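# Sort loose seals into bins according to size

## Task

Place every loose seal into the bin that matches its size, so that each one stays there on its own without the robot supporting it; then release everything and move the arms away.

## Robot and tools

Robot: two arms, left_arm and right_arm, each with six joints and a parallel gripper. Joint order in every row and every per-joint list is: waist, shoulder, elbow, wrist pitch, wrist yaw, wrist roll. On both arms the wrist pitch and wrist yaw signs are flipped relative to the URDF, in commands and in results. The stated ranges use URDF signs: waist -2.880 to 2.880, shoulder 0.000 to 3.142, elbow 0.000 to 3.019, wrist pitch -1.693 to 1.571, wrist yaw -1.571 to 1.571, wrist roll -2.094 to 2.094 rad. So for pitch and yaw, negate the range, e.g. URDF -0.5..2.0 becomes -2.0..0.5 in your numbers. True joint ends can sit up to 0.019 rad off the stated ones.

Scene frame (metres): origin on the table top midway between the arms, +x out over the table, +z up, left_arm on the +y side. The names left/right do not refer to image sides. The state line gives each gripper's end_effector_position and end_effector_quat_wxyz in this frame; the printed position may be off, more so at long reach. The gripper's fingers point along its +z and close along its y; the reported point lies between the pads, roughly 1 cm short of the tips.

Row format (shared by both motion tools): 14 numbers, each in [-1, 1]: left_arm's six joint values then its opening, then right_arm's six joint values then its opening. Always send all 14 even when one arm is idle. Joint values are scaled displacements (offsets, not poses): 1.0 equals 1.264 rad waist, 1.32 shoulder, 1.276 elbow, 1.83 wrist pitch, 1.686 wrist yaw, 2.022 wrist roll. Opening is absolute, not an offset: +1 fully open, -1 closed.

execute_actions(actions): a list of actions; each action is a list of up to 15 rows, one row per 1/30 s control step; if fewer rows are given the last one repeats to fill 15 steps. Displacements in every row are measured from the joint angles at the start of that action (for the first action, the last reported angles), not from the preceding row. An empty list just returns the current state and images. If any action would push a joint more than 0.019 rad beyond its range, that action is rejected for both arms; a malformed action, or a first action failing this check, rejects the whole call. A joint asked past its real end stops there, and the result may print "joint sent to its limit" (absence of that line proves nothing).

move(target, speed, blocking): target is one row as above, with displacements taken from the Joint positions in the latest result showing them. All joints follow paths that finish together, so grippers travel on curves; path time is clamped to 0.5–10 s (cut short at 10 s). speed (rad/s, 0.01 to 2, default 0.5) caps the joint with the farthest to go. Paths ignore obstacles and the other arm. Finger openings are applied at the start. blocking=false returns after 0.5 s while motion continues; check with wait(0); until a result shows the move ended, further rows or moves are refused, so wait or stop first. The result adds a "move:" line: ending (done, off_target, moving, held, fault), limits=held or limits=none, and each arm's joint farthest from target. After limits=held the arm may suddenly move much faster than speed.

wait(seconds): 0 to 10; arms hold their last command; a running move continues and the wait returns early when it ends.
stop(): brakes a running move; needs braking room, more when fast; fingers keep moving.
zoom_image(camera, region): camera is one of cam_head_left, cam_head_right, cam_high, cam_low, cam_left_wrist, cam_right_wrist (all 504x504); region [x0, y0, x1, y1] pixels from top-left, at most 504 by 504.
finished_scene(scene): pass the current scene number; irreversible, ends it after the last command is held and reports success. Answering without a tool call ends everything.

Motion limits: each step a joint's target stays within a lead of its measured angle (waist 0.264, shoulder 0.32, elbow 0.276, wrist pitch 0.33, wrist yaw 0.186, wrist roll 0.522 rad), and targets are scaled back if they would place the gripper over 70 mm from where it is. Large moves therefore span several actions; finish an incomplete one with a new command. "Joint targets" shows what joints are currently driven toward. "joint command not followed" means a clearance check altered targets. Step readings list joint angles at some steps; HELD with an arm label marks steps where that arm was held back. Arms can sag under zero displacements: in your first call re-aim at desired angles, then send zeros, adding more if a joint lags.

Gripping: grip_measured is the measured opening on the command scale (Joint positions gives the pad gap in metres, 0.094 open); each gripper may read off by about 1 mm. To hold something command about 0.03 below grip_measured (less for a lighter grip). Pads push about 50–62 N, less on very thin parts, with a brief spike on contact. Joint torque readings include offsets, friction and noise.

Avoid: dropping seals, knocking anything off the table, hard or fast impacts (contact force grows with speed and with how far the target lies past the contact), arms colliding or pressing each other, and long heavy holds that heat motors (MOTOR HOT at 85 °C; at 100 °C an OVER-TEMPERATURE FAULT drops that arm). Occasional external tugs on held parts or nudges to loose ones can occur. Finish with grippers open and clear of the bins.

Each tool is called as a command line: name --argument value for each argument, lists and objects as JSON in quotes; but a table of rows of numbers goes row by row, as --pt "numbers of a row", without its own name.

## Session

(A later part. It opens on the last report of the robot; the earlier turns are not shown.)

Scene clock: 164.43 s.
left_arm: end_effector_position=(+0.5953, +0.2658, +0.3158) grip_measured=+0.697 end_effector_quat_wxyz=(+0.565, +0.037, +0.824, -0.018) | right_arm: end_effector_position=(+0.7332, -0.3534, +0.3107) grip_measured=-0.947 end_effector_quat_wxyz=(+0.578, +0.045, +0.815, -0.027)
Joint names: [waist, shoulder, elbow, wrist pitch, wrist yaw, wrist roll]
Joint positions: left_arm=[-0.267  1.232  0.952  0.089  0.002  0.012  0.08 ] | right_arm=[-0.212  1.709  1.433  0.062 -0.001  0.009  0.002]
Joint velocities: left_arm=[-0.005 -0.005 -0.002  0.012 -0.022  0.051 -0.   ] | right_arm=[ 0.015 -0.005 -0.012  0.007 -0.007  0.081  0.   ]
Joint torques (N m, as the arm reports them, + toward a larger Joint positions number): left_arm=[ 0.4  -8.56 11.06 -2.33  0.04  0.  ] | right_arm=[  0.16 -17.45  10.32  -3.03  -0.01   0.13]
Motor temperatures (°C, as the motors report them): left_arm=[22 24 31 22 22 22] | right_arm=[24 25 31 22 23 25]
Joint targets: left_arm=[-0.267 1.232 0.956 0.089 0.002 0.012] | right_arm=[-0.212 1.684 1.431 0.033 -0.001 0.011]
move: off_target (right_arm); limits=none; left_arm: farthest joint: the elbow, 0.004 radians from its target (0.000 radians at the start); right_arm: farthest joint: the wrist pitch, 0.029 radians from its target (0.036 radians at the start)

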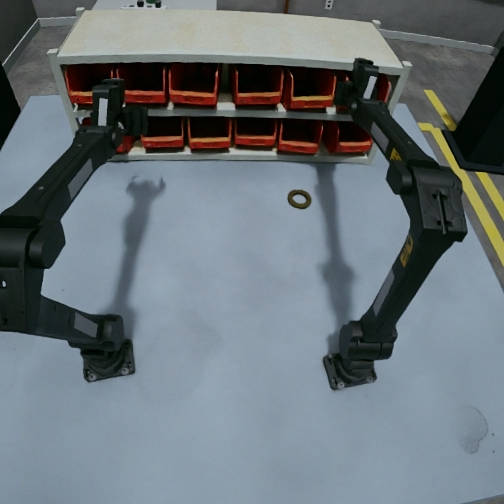

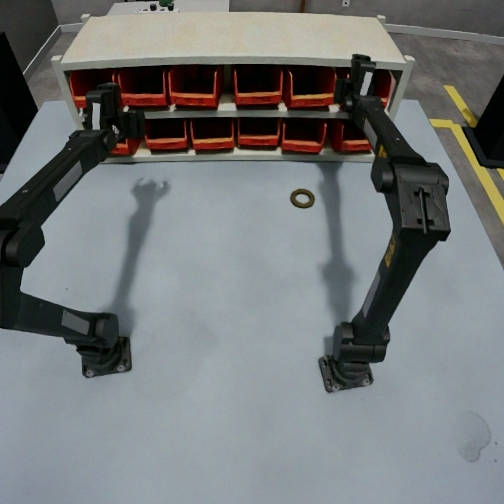

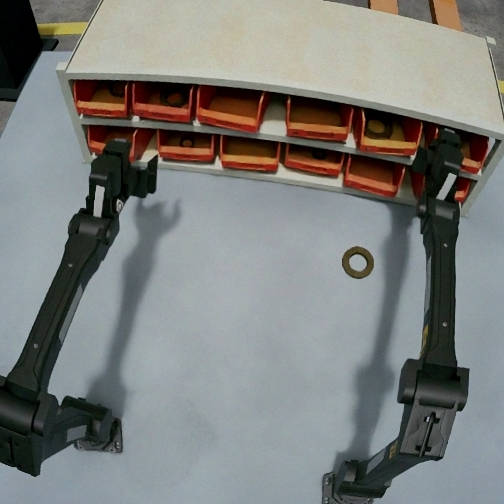

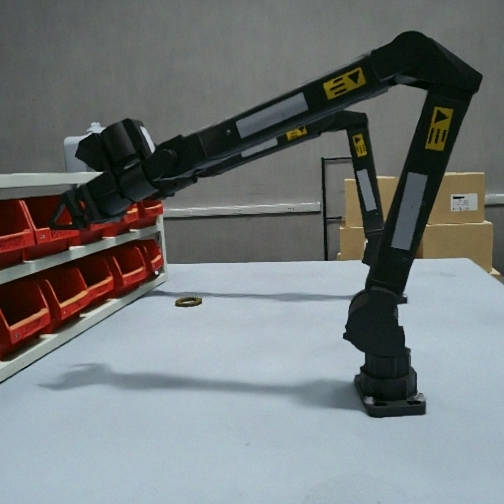

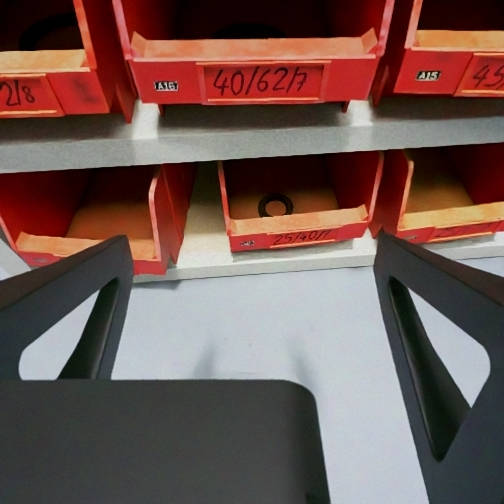

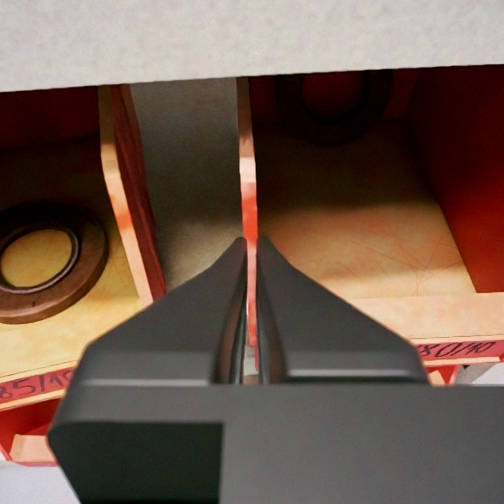

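Works. Release, back out, hover over ring (waist -.033, 1.68, .978, .247).

move --target '[0,0,0,0,0,0,0.7,0,0,0,0,0,0,-0.6]'

move --target '[0,0,0,0,0,0,0.7,0,-0.12,-0.12,0,0,0,-0.6]' --speed 0.2

move --target '[0,0,0,0,0,0,0.7,0.143,0.06,-0.233,0.107,0,0,1]' --speed 0.3

Scene clock: 169.20 s.
left_arm: end_effector_position=(+0.5944, +0.2659, +0.3131) grip_measured=+0.697 end_effector_quat_wxyz=(+0.563, +0.037, +0.825, -0.018) | right_arm: end_effector_position=(+0.7332, -0.3534, +0.3107) grip_measured=-0.603 end_effector_quat_wxyz=(+0.578, +0.045, +0.815, -0.027)
Joint names: [waist, shoulder, elbow, wrist pitch, wrist yaw, wrist roll]
Joint positions: left_arm=[-0.267  1.232  0.947  0.089  0.002  0.012  0.08 ] | right_arm=[-0.212  1.709  1.433  0.062 -0.001  0.009  0.019]
Joint velocities: left_arm=[-0.005 -0.005 -0.012 -0.007  0.051 -0.007 -0.001] | right_arm=[-0.005 -0.005  0.002  0.007  0.022  0.022 -0.   ]
Joint torques (N m, as the arm reports them, + toward a larger Joint positions number): left_arm=[ 0.32 -8.29 11.12 -2.35  0.05 -0.01] | right_arm=[  0.26 -15.41  10.56  -1.84  -0.01   0.12]
Motor temperatures (°C, as the motors report them): left_arm=[22 24 31 22 22 22] | right_arm=[24 25 30 22 23 25]
Joint targets: left_arm=[-0.267 1.232 0.952 0.089 0.002 0.012] | right_arm=[-0.212 1.709 1.433 0.062 -0.002 0.009]
move: done; limits=none; left_arm: farthest joint: the elbow, 0.005 radians from its target (0.000 radians at the start); right_arm: farthest joint: the waist, 0.000 radians from its target (0.000 radians at the start)

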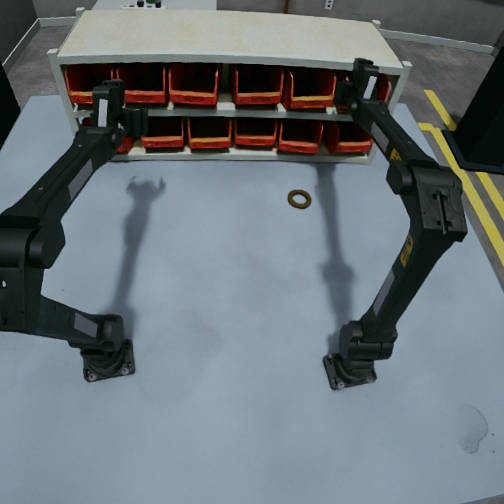

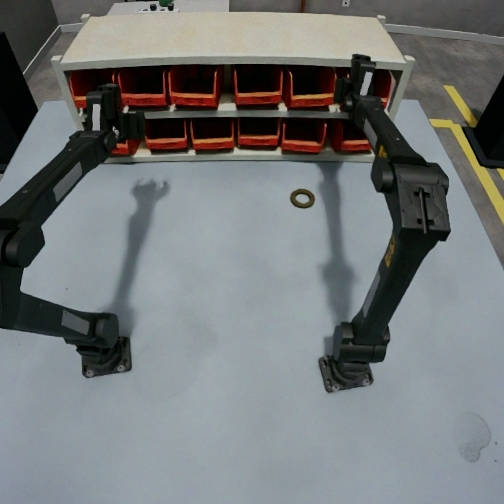

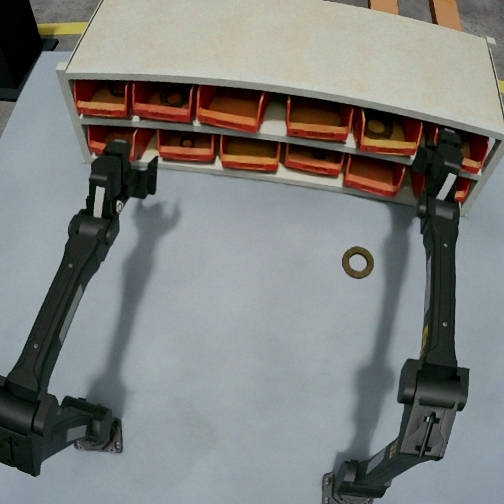

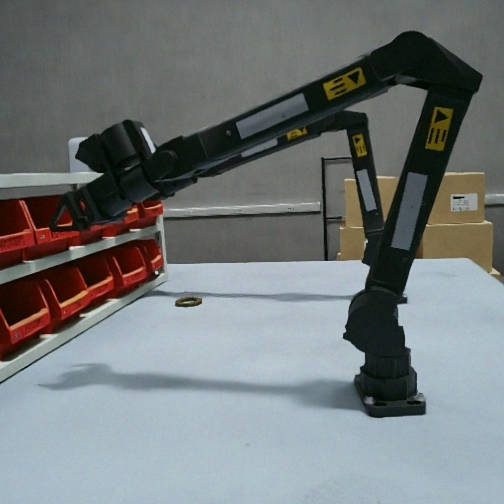

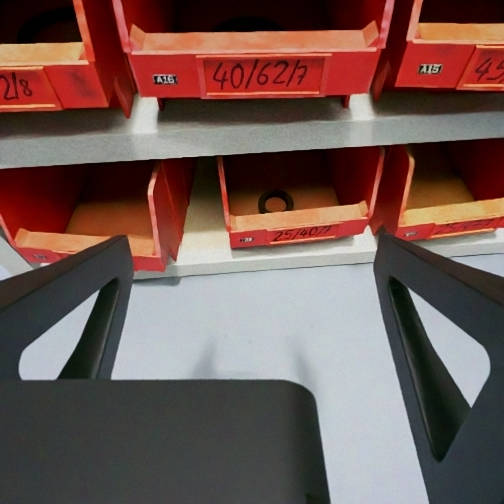

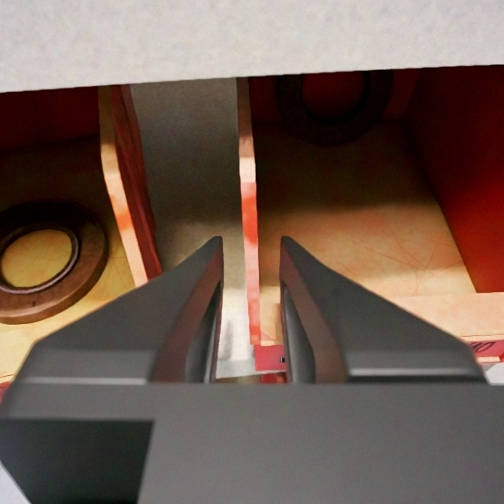

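Scene clock: 170.33 s.
left_arm: end_effector_position=(+0.5935, +0.2660, +0.3104) grip_measured=+0.697 end_effector_quat_wxyz=(+0.561, +0.037, +0.827, -0.018) | right_arm: end_effector_position=(+0.6783, -0.3479, +0.3229) grip_measured=-0.603 end_effector_quat_wxyz=(+0.577, +0.046, +0.815, -0.027)
Joint names: [waist, shoulder, elbow, wrist pitch, wrist yaw, wrist roll]
Joint positions: left_arm=[-0.267  1.232  0.943  0.089  0.002  0.012  0.08 ] | right_arm=[-0.212  1.562  1.284  0.062 -0.001  0.009  0.019]
Joint velocities: left_arm=[ 0.005  0.005 -0.017  0.007  0.022  0.007  0.   ] | right_arm=[ 0.005 -0.024  0.002 -0.017  0.037 -0.007 -0.001]
Joint torques (N m, as the arm reports them, + toward a larger Joint positions number): left_arm=[ 0.26 -8.54 11.1  -2.35  0.04  0.  ] | right_arm=[  0.19 -13.92  10.09  -1.83  -0.01   0.1 ]
Motor temperatures (°C, as the motors report them): left_arm=[22 24 31 22 22 22] | right_arm=[24 25 30 22 23 25]
Joint targets: left_arm=[-0.267 1.232 0.947 0.089 0.002 0.012] | right_arm=[-0.212 1.551 1.280 0.062 -0.001 0.009]
move: done; limits=none; left_arm: farthest joint: the elbow, 0.004 radians from its target (0.000 radians at the start); right_arm: farthest joint: the shoulder, 0.012 radians from its target (0.158 radians at the start)

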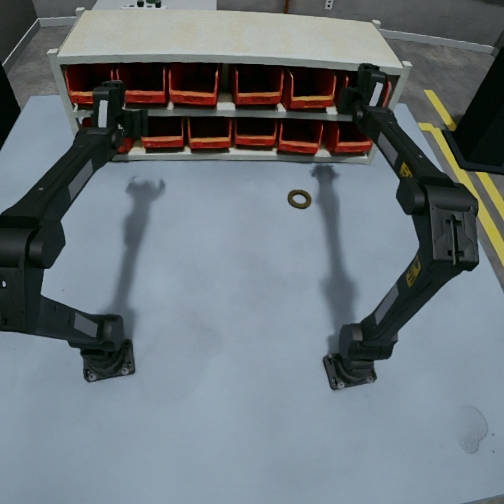

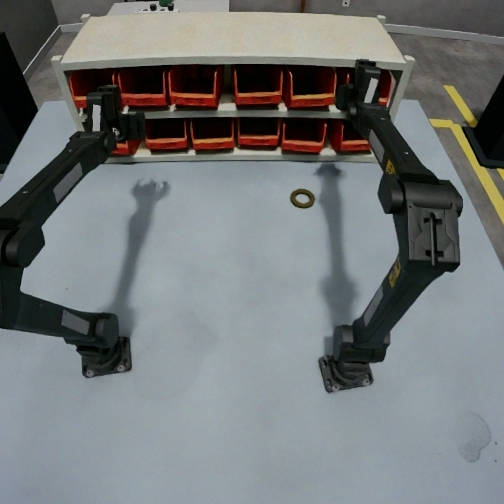

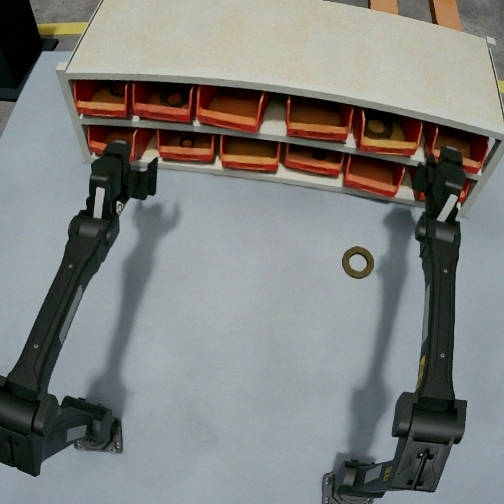

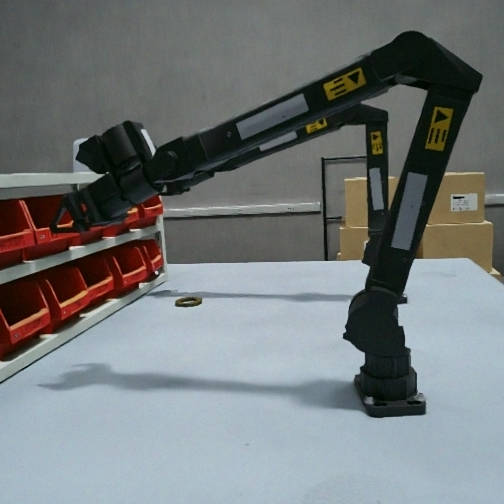

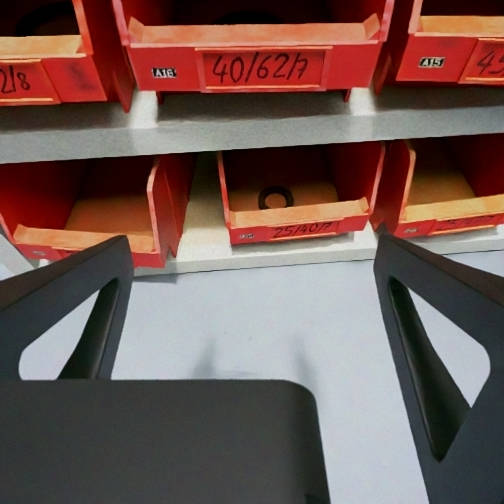

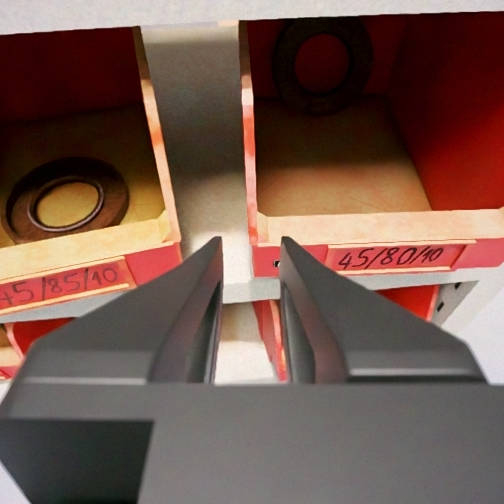

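Scene clock: 171.73 s.
left_arm: end_effector_position=(+0.5926, +0.2660, +0.3077) grip_measured=+0.697 end_effector_quat_wxyz=(+0.559, +0.037, +0.828, -0.018) | right_arm: end_effector_position=(+0.5644, -0.2352, +0.0736) grip_measured=+1.000 end_effector_quat_wxyz=(+0.324, -0.031, +0.945, +0.013)
Joint names: [waist, shoulder, elbow, wrist pitch, wrist yaw, wrist roll]
Joint positions: left_arm=[-0.267  1.232  0.938  0.089  0.002  0.012  0.08 ] | right_arm=[-0.035  1.646  0.982  0.246 -0.001  0.009  0.094]
Joint velocities: left_arm=[-0.005 -0.015  0.007  0.022  0.081 -0.007 -0.   ] | right_arm=[-0.005  0.015 -0.012  0.002 -0.051 -0.022  0.   ]
Joint torques (N m, as the arm reports them, + toward a larger Joint positions number): left_arm=[ 0.31 -8.29 11.05 -2.33  0.04 -0.01] | right_arm=[  1.51 -13.16   8.9   -1.    -0.01   0.11]
Motor temperatures (°C, as the motors report them): left_arm=[22 24 31 22 22 22] | right_arm=[24 25 30 22 23 25]
Joint targets: left_arm=[-0.267 1.232 0.942 0.089 0.002 0.012] | right_arm=[-0.032 1.641 0.987 0.258 -0.001 0.009]
move: done; limits=none; left_arm: farthest joint: the elbow, 0.005 radians from its target (0.000 radians at the start); right_arm: farthest joint: the wrist pitch, 0.011 radians from its target (0.196 radians at the start)

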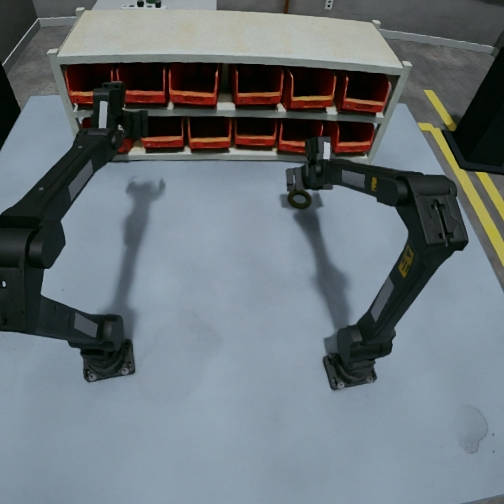

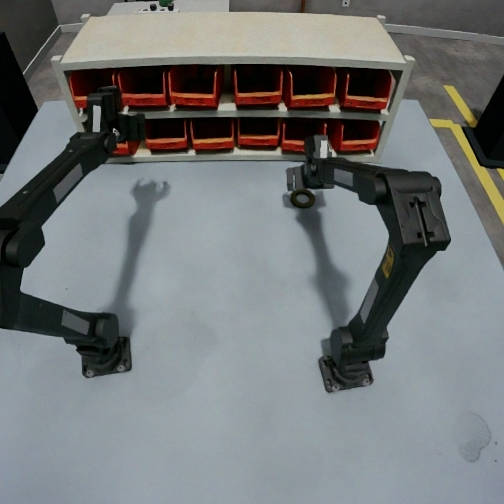

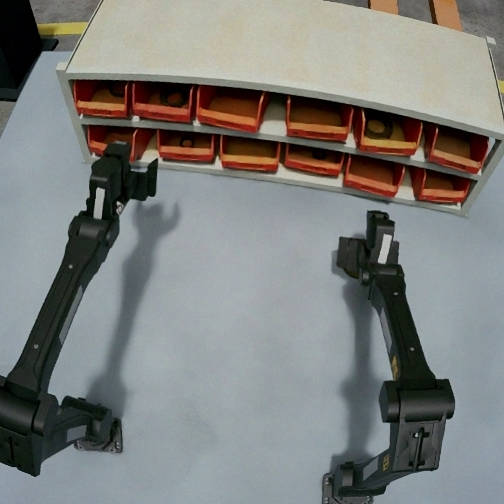

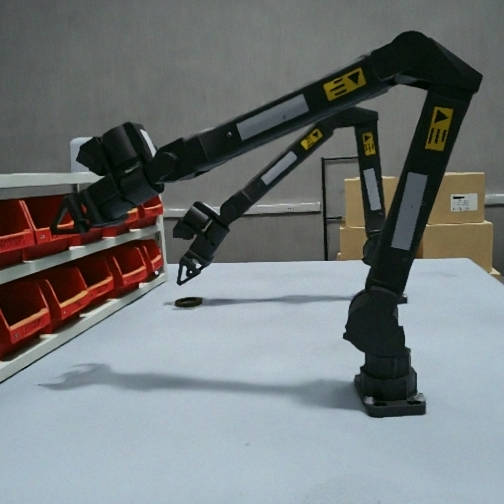

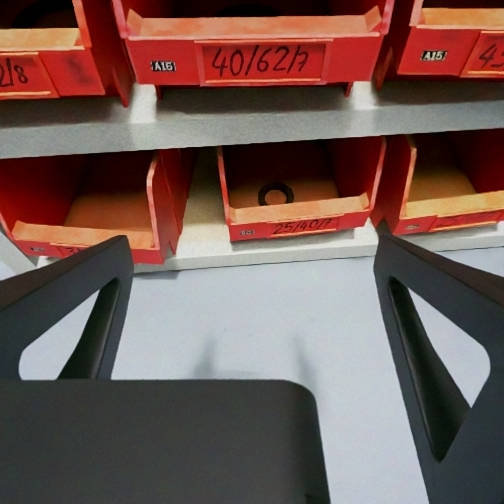

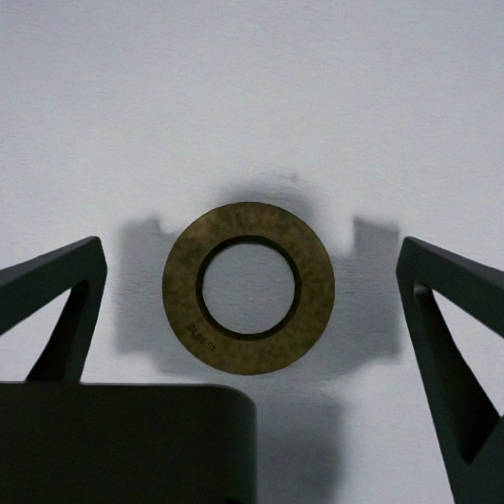

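move --target '[0,0,0,0,0,0,0.7,0,0.092,0,0,0,0,1]' --speed 0.12

move --target '[0,0,0,0,0,0,0.7,0,0,0,0,0,0,0.645]'

move --target '[0,0,0,0,0,0,0.7,0,-0.16,0.03,0,0,0,0.645]' --speed 0.3

move --target '[0,0,0,0,0,0,0.7,-0.205,0,0.3,-0.095,0,0,0.645]' --speed 0.3

Scene clock: 176.10 s.
left_arm: end_effector_position=(+0.5916, +0.2661, +0.3049) grip_measured=+0.697 end_effector_quat_wxyz=(+0.557, +0.038, +0.829, -0.018) | right_arm: end_effector_position=(+0.5537, -0.2360, +0.0089) grip_measured=+1.000 end_effector_quat_wxyz=(+0.267, -0.032, +0.963, +0.011)
Joint names: [waist, shoulder, elbow, wrist pitch, wrist yaw, wrist roll]
Joint positions: left_arm=[-0.267  1.232  0.933  0.089  0.002  0.012  0.08 ] | right_arm=[-0.035  1.765  0.982  0.246 -0.001  0.01   0.094]
Joint velocities: left_arm=[-0.005 -0.024 -0.017  0.002 -0.066 -0.007  0.   ] | right_arm=[-0.005 -0.005 -0.002  0.002  0.007 -0.022  0.   ]
Joint torques (N m, as the arm reports them, + toward a larger Joint positions number): left_arm=[ 0.28 -8.41 11.03 -2.35  0.05  0.  ] | right_arm=[  0.11 -13.69   7.72  -1.19  -0.03   0.13]
Motor temperatures (°C, as the motors report them): left_arm=[22 24 31 22 22 22] | right_arm=[24 25 30 22 23 25]
Joint targets: left_arm=[-0.267 1.232 0.938 0.089 0.002 0.012] | right_arm=[-0.035 1.767 0.982 0.246 -0.001 0.010]
move: done; limits=none; left_arm: farthest joint: the elbow, 0.005 radians from its target (0.000 radians at the start); right_arm: farthest joint: the shoulder, 0.003 radians from its target (0.122 radians at the start)

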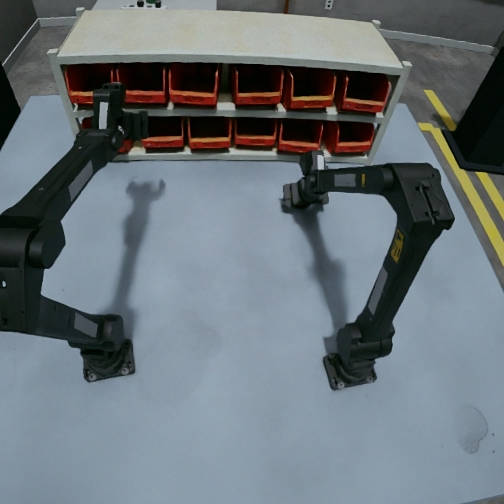

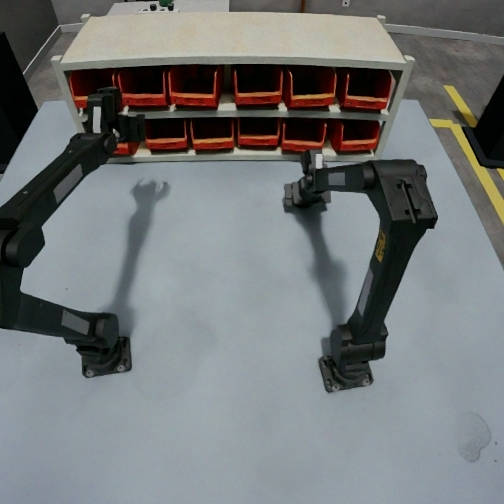

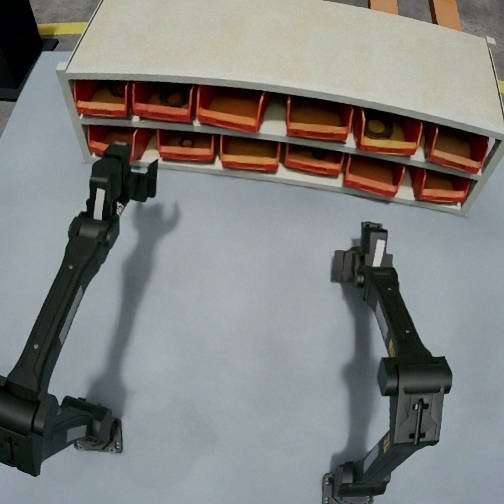

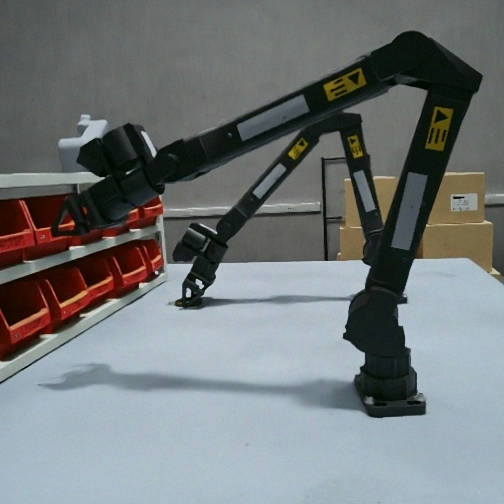

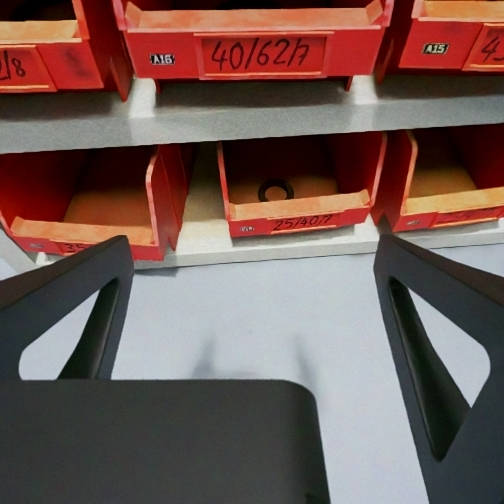

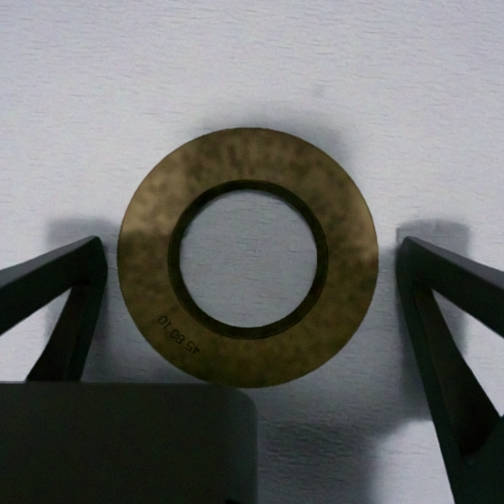

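Scene clock: 176.60 s.
left_arm: end_effector_position=(+0.5907, +0.2662, +0.3022) grip_measured=+0.697 end_effector_quat_wxyz=(+0.556, +0.038, +0.830, -0.018) | right_arm: end_effector_position=(+0.5537, -0.2359, +0.0089) grip_measured=+0.679 end_effector_quat_wxyz=(+0.267, -0.032, +0.963, +0.011)
Joint names: [waist, shoulder, elbow, wrist pitch, wrist yaw, wrist roll]
Joint positions: left_arm=[-0.267  1.232  0.929  0.089  0.002  0.012  0.08 ] | right_arm=[-0.035  1.765  0.982  0.246 -0.     0.01   0.079]
Joint velocities: left_arm=[ 0.005  0.015 -0.012 -0.002  0.037  0.037 -0.   ] | right_arm=[-0.005  0.005  0.002 -0.002  0.007  0.007 -0.001]
Joint torques (N m, as the arm reports them, + toward a larger Joint positions number): left_arm=[ 0.32 -7.94 11.12 -2.37  0.04 -0.01] | right_arm=[  0.11 -13.26   7.63  -1.23  -0.03   0.1 ]
Motor temperatures (°C, as the motors report them): left_arm=[22 24 31 22 22 22] | right_arm=[24 25 30 22 23 25]
Joint targets: left_arm=[-0.267 1.232 0.933 0.089 0.002 0.012] | right_arm=[-0.035 1.765 0.982 0.246 -0.001 0.010]
move: done; limits=none; left_arm: farthest joint: the elbow, 0.004 radians from its target (0.000 radians at the start); right_arm: farthest joint: the wrist yaw, 0.001 radians from its target (0.000 radians at the start)

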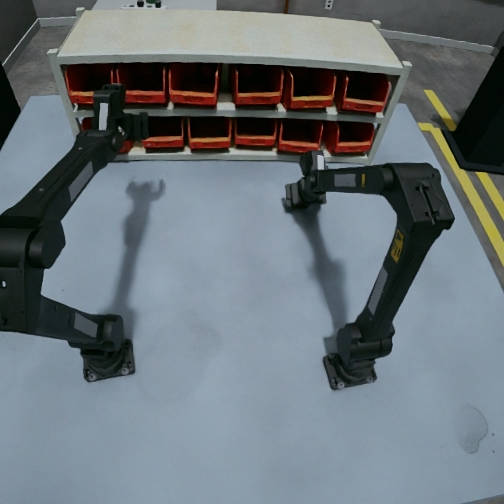

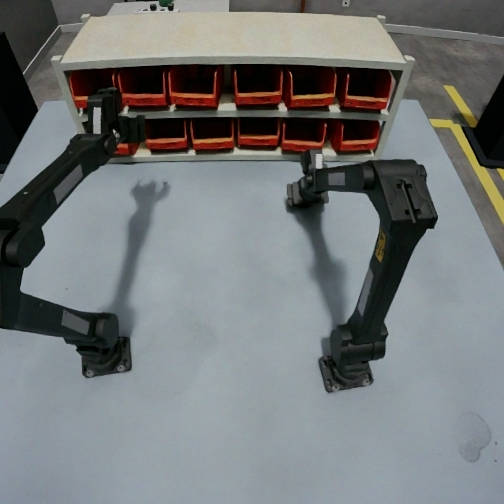

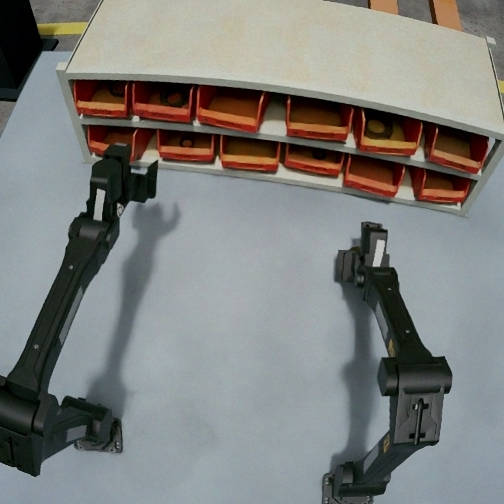

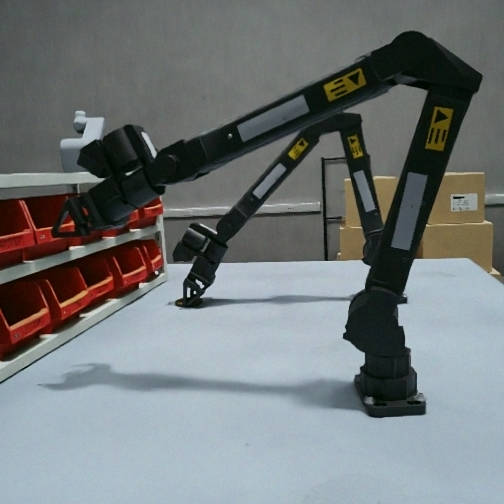

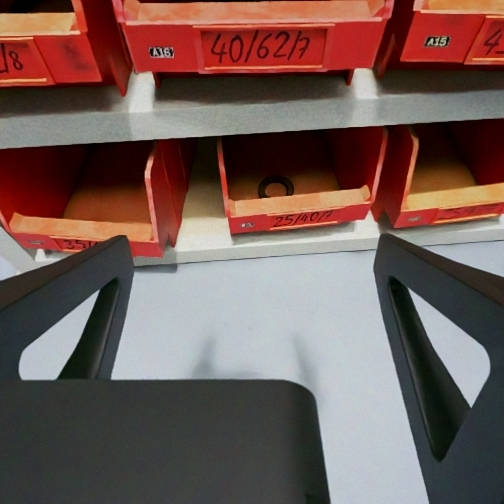

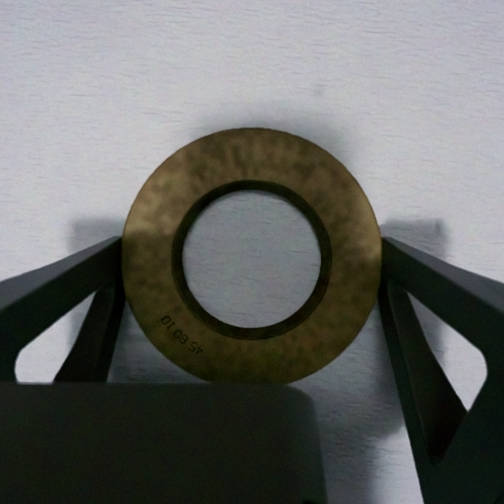

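Scene clock: 177.70 s.
left_arm: end_effector_position=(+0.5898, +0.2663, +0.2997) grip_measured=+0.697 end_effector_quat_wxyz=(+0.554, +0.038, +0.832, -0.018) | right_arm: end_effector_position=(+0.5672, -0.2348, +0.1199) grip_measured=+0.679 end_effector_quat_wxyz=(+0.364, -0.031, +0.931, +0.016)
Joint names: [waist, shoulder, elbow, wrist pitch, wrist yaw, wrist roll]
Joint positions: left_arm=[-0.267  1.232  0.925  0.089  0.002  0.012  0.08 ] | right_arm=[-0.035  1.561  0.982  0.246 -0.     0.01   0.079]
Joint velocities: left_arm=[ 0.015 -0.005 -0.012  0.012 -0.022  0.022 -0.001] | right_arm=[ 0.005  0.005 -0.012 -0.017  0.007 -0.022 -0.001]
Joint torques (N m, as the arm reports them, + toward a larger Joint positions number): left_arm=[ 0.4  -8.45 10.98 -2.31  0.03 -0.01] | right_arm=[  0.13 -12.1   12.32  -1.54  -0.01   0.1 ]
Motor temperatures (°C, as the motors report them): left_arm=[22 24 31 22 22 22] | right_arm=[24 25 30 22 23 25]
Joint targets: left_arm=[-0.267 1.232 0.929 0.089 0.002 0.012] | right_arm=[-0.035 1.554 1.020 0.246 -0.000 0.010]
move: off_target (right_arm); limits=none; left_arm: farthest joint: the elbow, 0.004 radians from its target (0.000 radians at the start); right_arm: farthest joint: the elbow, 0.038 radians from its target (0.038 radians at the start)

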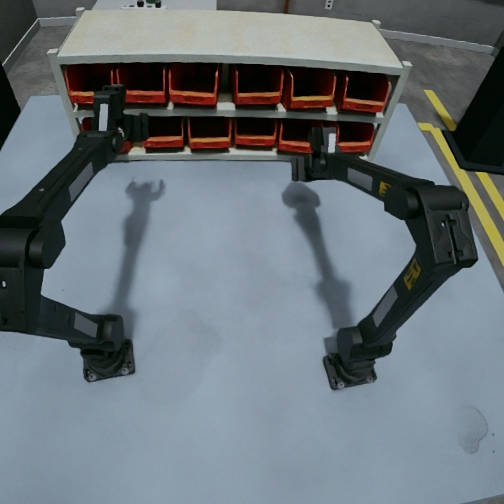

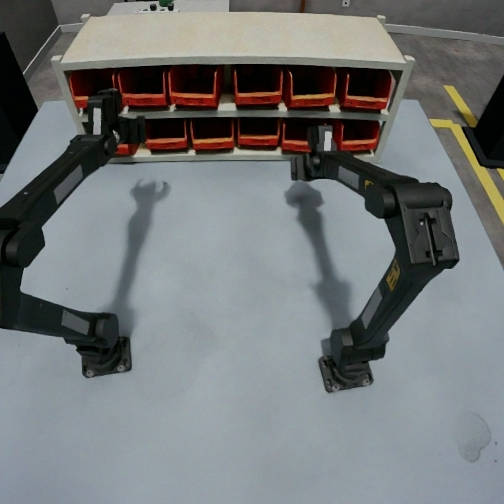

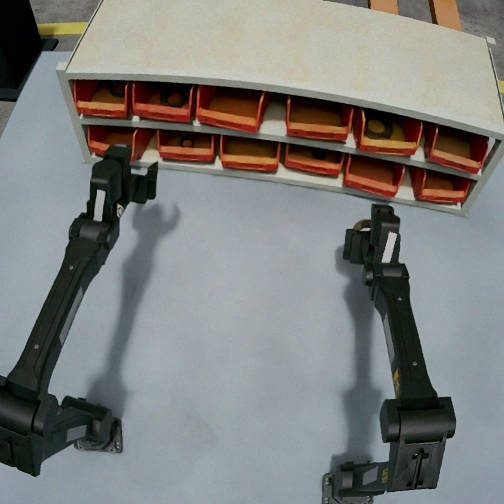

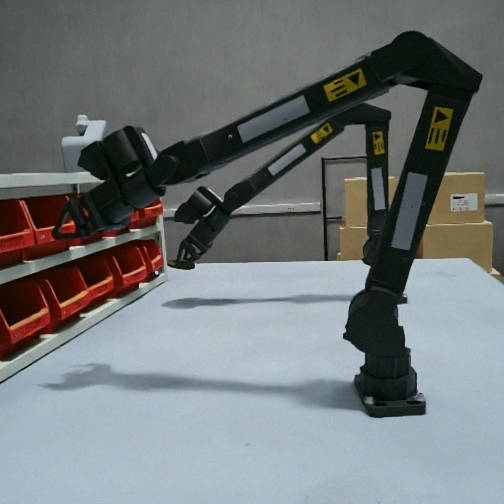

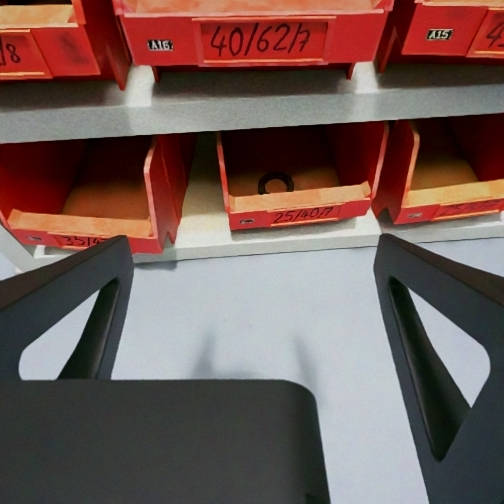

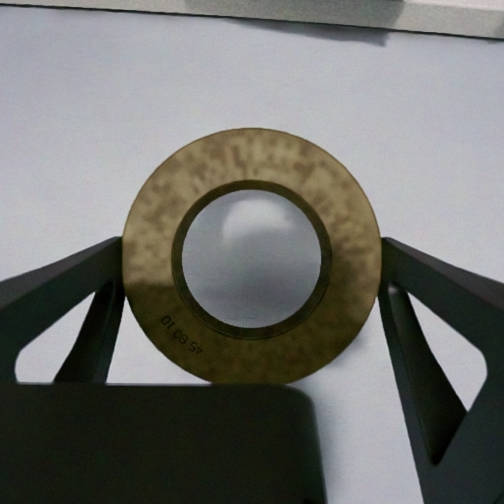

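Scene clock: 179.40 s.
left_arm: end_effector_position=(+0.5888, +0.2663, +0.2970) grip_measured=+0.697 end_effector_quat_wxyz=(+0.552, +0.038, +0.833, -0.018) | right_arm: end_effector_position=(+0.6716, -0.4025, +0.3238) grip_measured=+0.680 end_effector_quat_wxyz=(+0.566, +0.079, +0.819, -0.049)
Joint names: [waist, shoulder, elbow, wrist pitch, wrist yaw, wrist roll]
Joint positions: left_arm=[-0.267  1.232  0.92   0.089  0.002  0.012  0.08 ] | right_arm=[-0.293  1.565  1.304  0.101 -0.     0.01   0.079]
Joint velocities: left_arm=[-0.005 -0.005 -0.012  0.022 -0.007  0.066  0.   ] | right_arm=[-0.015 -0.005  0.007  0.017  0.007 -0.081 -0.   ]
Joint torques (N m, as the arm reports them, + toward a larger Joint positions number): left_arm=[ 0.15 -8.4  10.99 -2.33  0.03  0.  ] | right_arm=[  0.05 -13.8   15.63  -2.86  -0.01   0.1 ]
Motor temperatures (°C, as the motors report them): left_arm=[22 24 31 22 22 22] | right_arm=[24 25 30 22 23 25]
Joint targets: left_arm=[-0.267 1.232 0.925 0.089 0.002 0.012] | right_arm=[-0.294 1.561 1.365 0.073 -0.000 0.010]
move: off_target (right_arm); limits=none; left_arm: farthest joint: the elbow, 0.005 radians from its target (0.000 radians at the start); right_arm: farthest joint: the elbow, 0.061 radians from its target (0.383 radians at the start)

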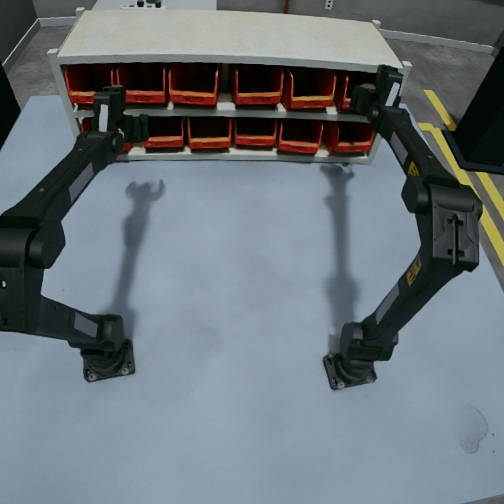

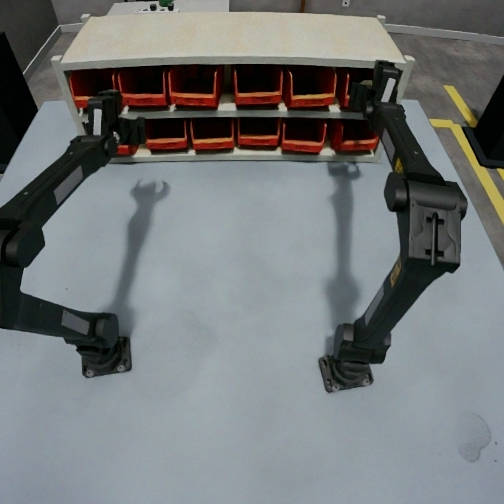

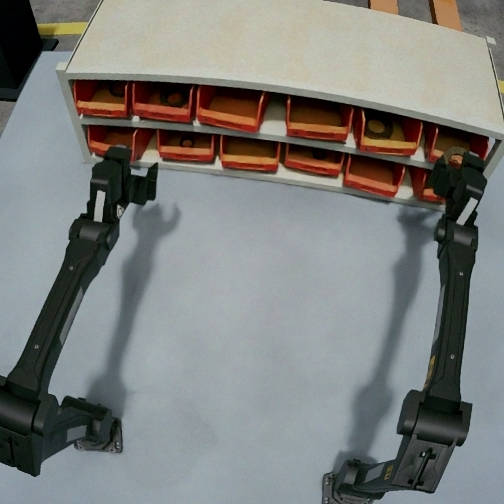

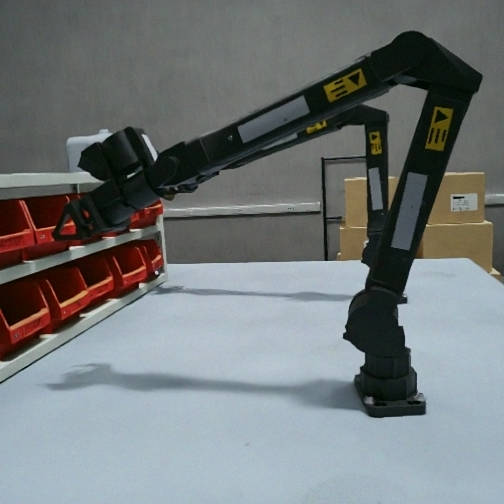

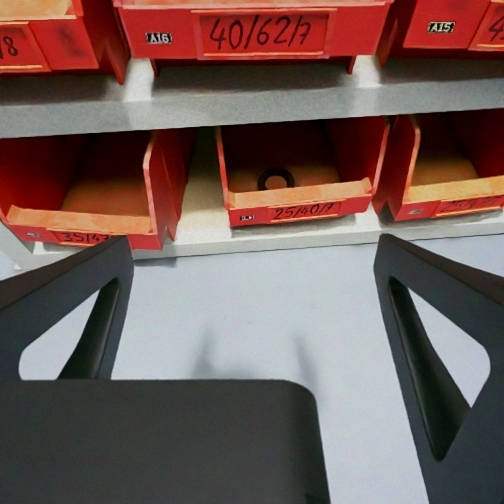

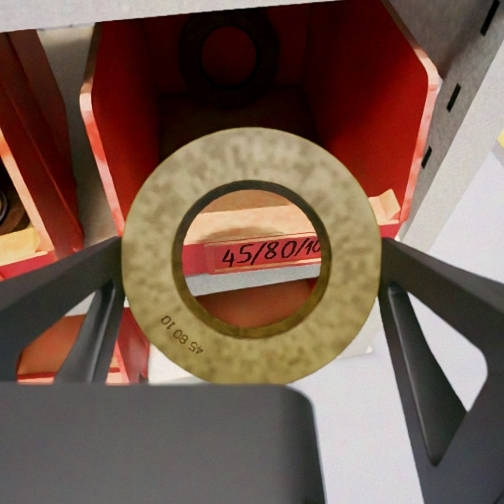

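move --target '[0,0,0,0,0,0,0.7,-0.012,0.125,0.2,-0.012,0,0,0.645]' --speed 0.12

Scene clock: 185.10 s.
left_arm: end_effector_position=(+0.5879, +0.2664, +0.2943) grip_measured=+0.697 end_effector_quat_wxyz=(+0.550, +0.038, +0.834, -0.018) | right_arm: end_effector_position=(+0.7341, -0.4163, +0.3191) grip_measured=+0.680 end_effector_quat_wxyz=(+0.574, +0.080, +0.814, -0.050)
Joint names: [waist, shoulder, elbow, wrist pitch, wrist yaw, wrist roll]
Joint positions: left_arm=[-0.267  1.232  0.915  0.089  0.002  0.012  0.08 ] | right_arm=[-0.296  1.728  1.486  0.101 -0.     0.01   0.079]
Joint velocities: left_arm=[ 0.005 -0.005  0.017 -0.002  0.066 -0.051 -0.001] | right_arm=[-0.005 -0.015  0.007  0.037  0.007 -0.051 -0.   ]
Joint torques (N m, as the arm reports them, + toward a larger Joint positions number): left_arm=[ 0.36 -8.47 10.93 -2.34  0.05 -0.01] | right_arm=[ -0.87 -15.72  16.74  -2.7   -0.02   0.1 ]
Motor temperatures (°C, as the motors report them): left_arm=[22 24 31 22 22 22] | right_arm=[24 25 31 22 23 25]
Joint targets: left_arm=[-0.267 1.232 0.920 0.089 0.002 0.012] | right_arm=[-0.308 1.730 1.559 0.079 -0.000 0.010]
move: off_target (right_arm); limits=none; left_arm: farthest joint: the elbow, 0.005 radians from its target (0.000 radians at the start); right_arm: farthest joint: the elbow, 0.074 radians from its target (0.255 radians at the start)

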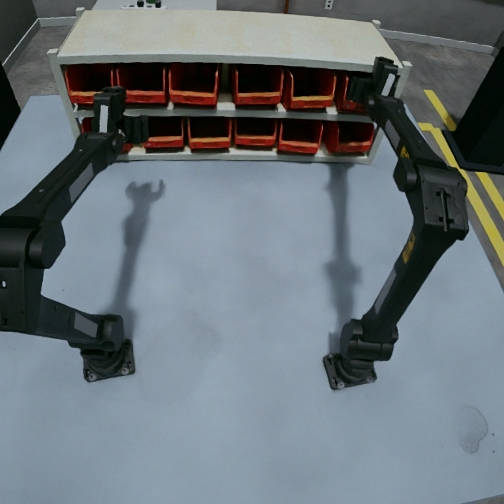

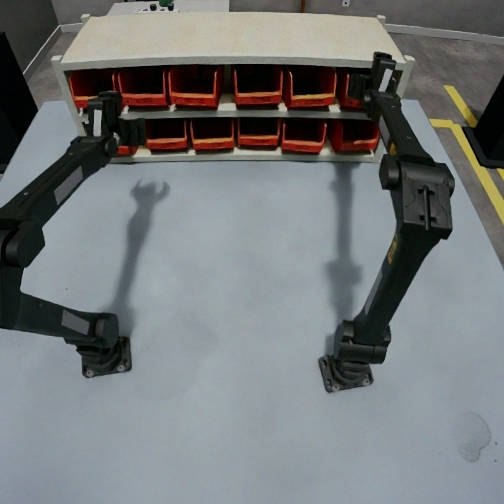

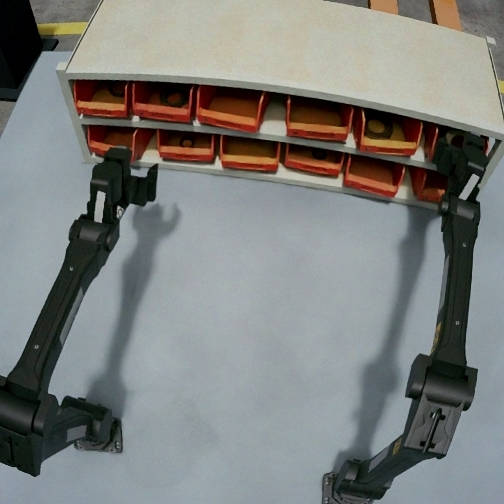

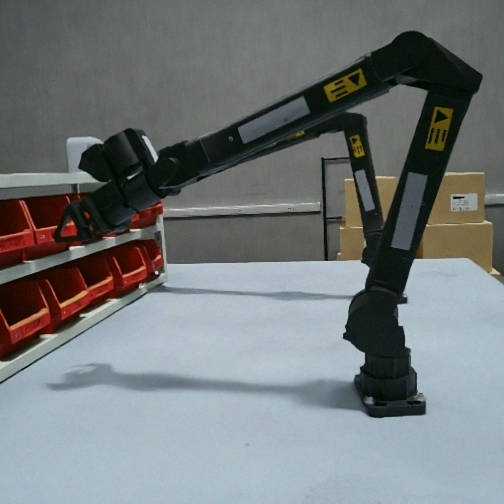

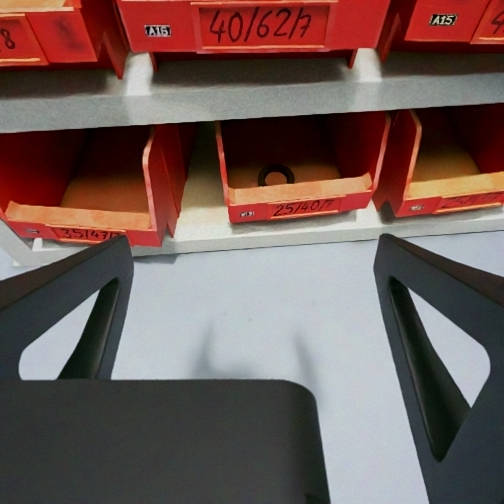

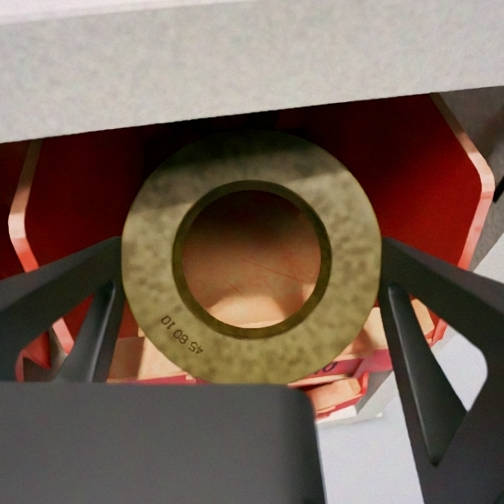

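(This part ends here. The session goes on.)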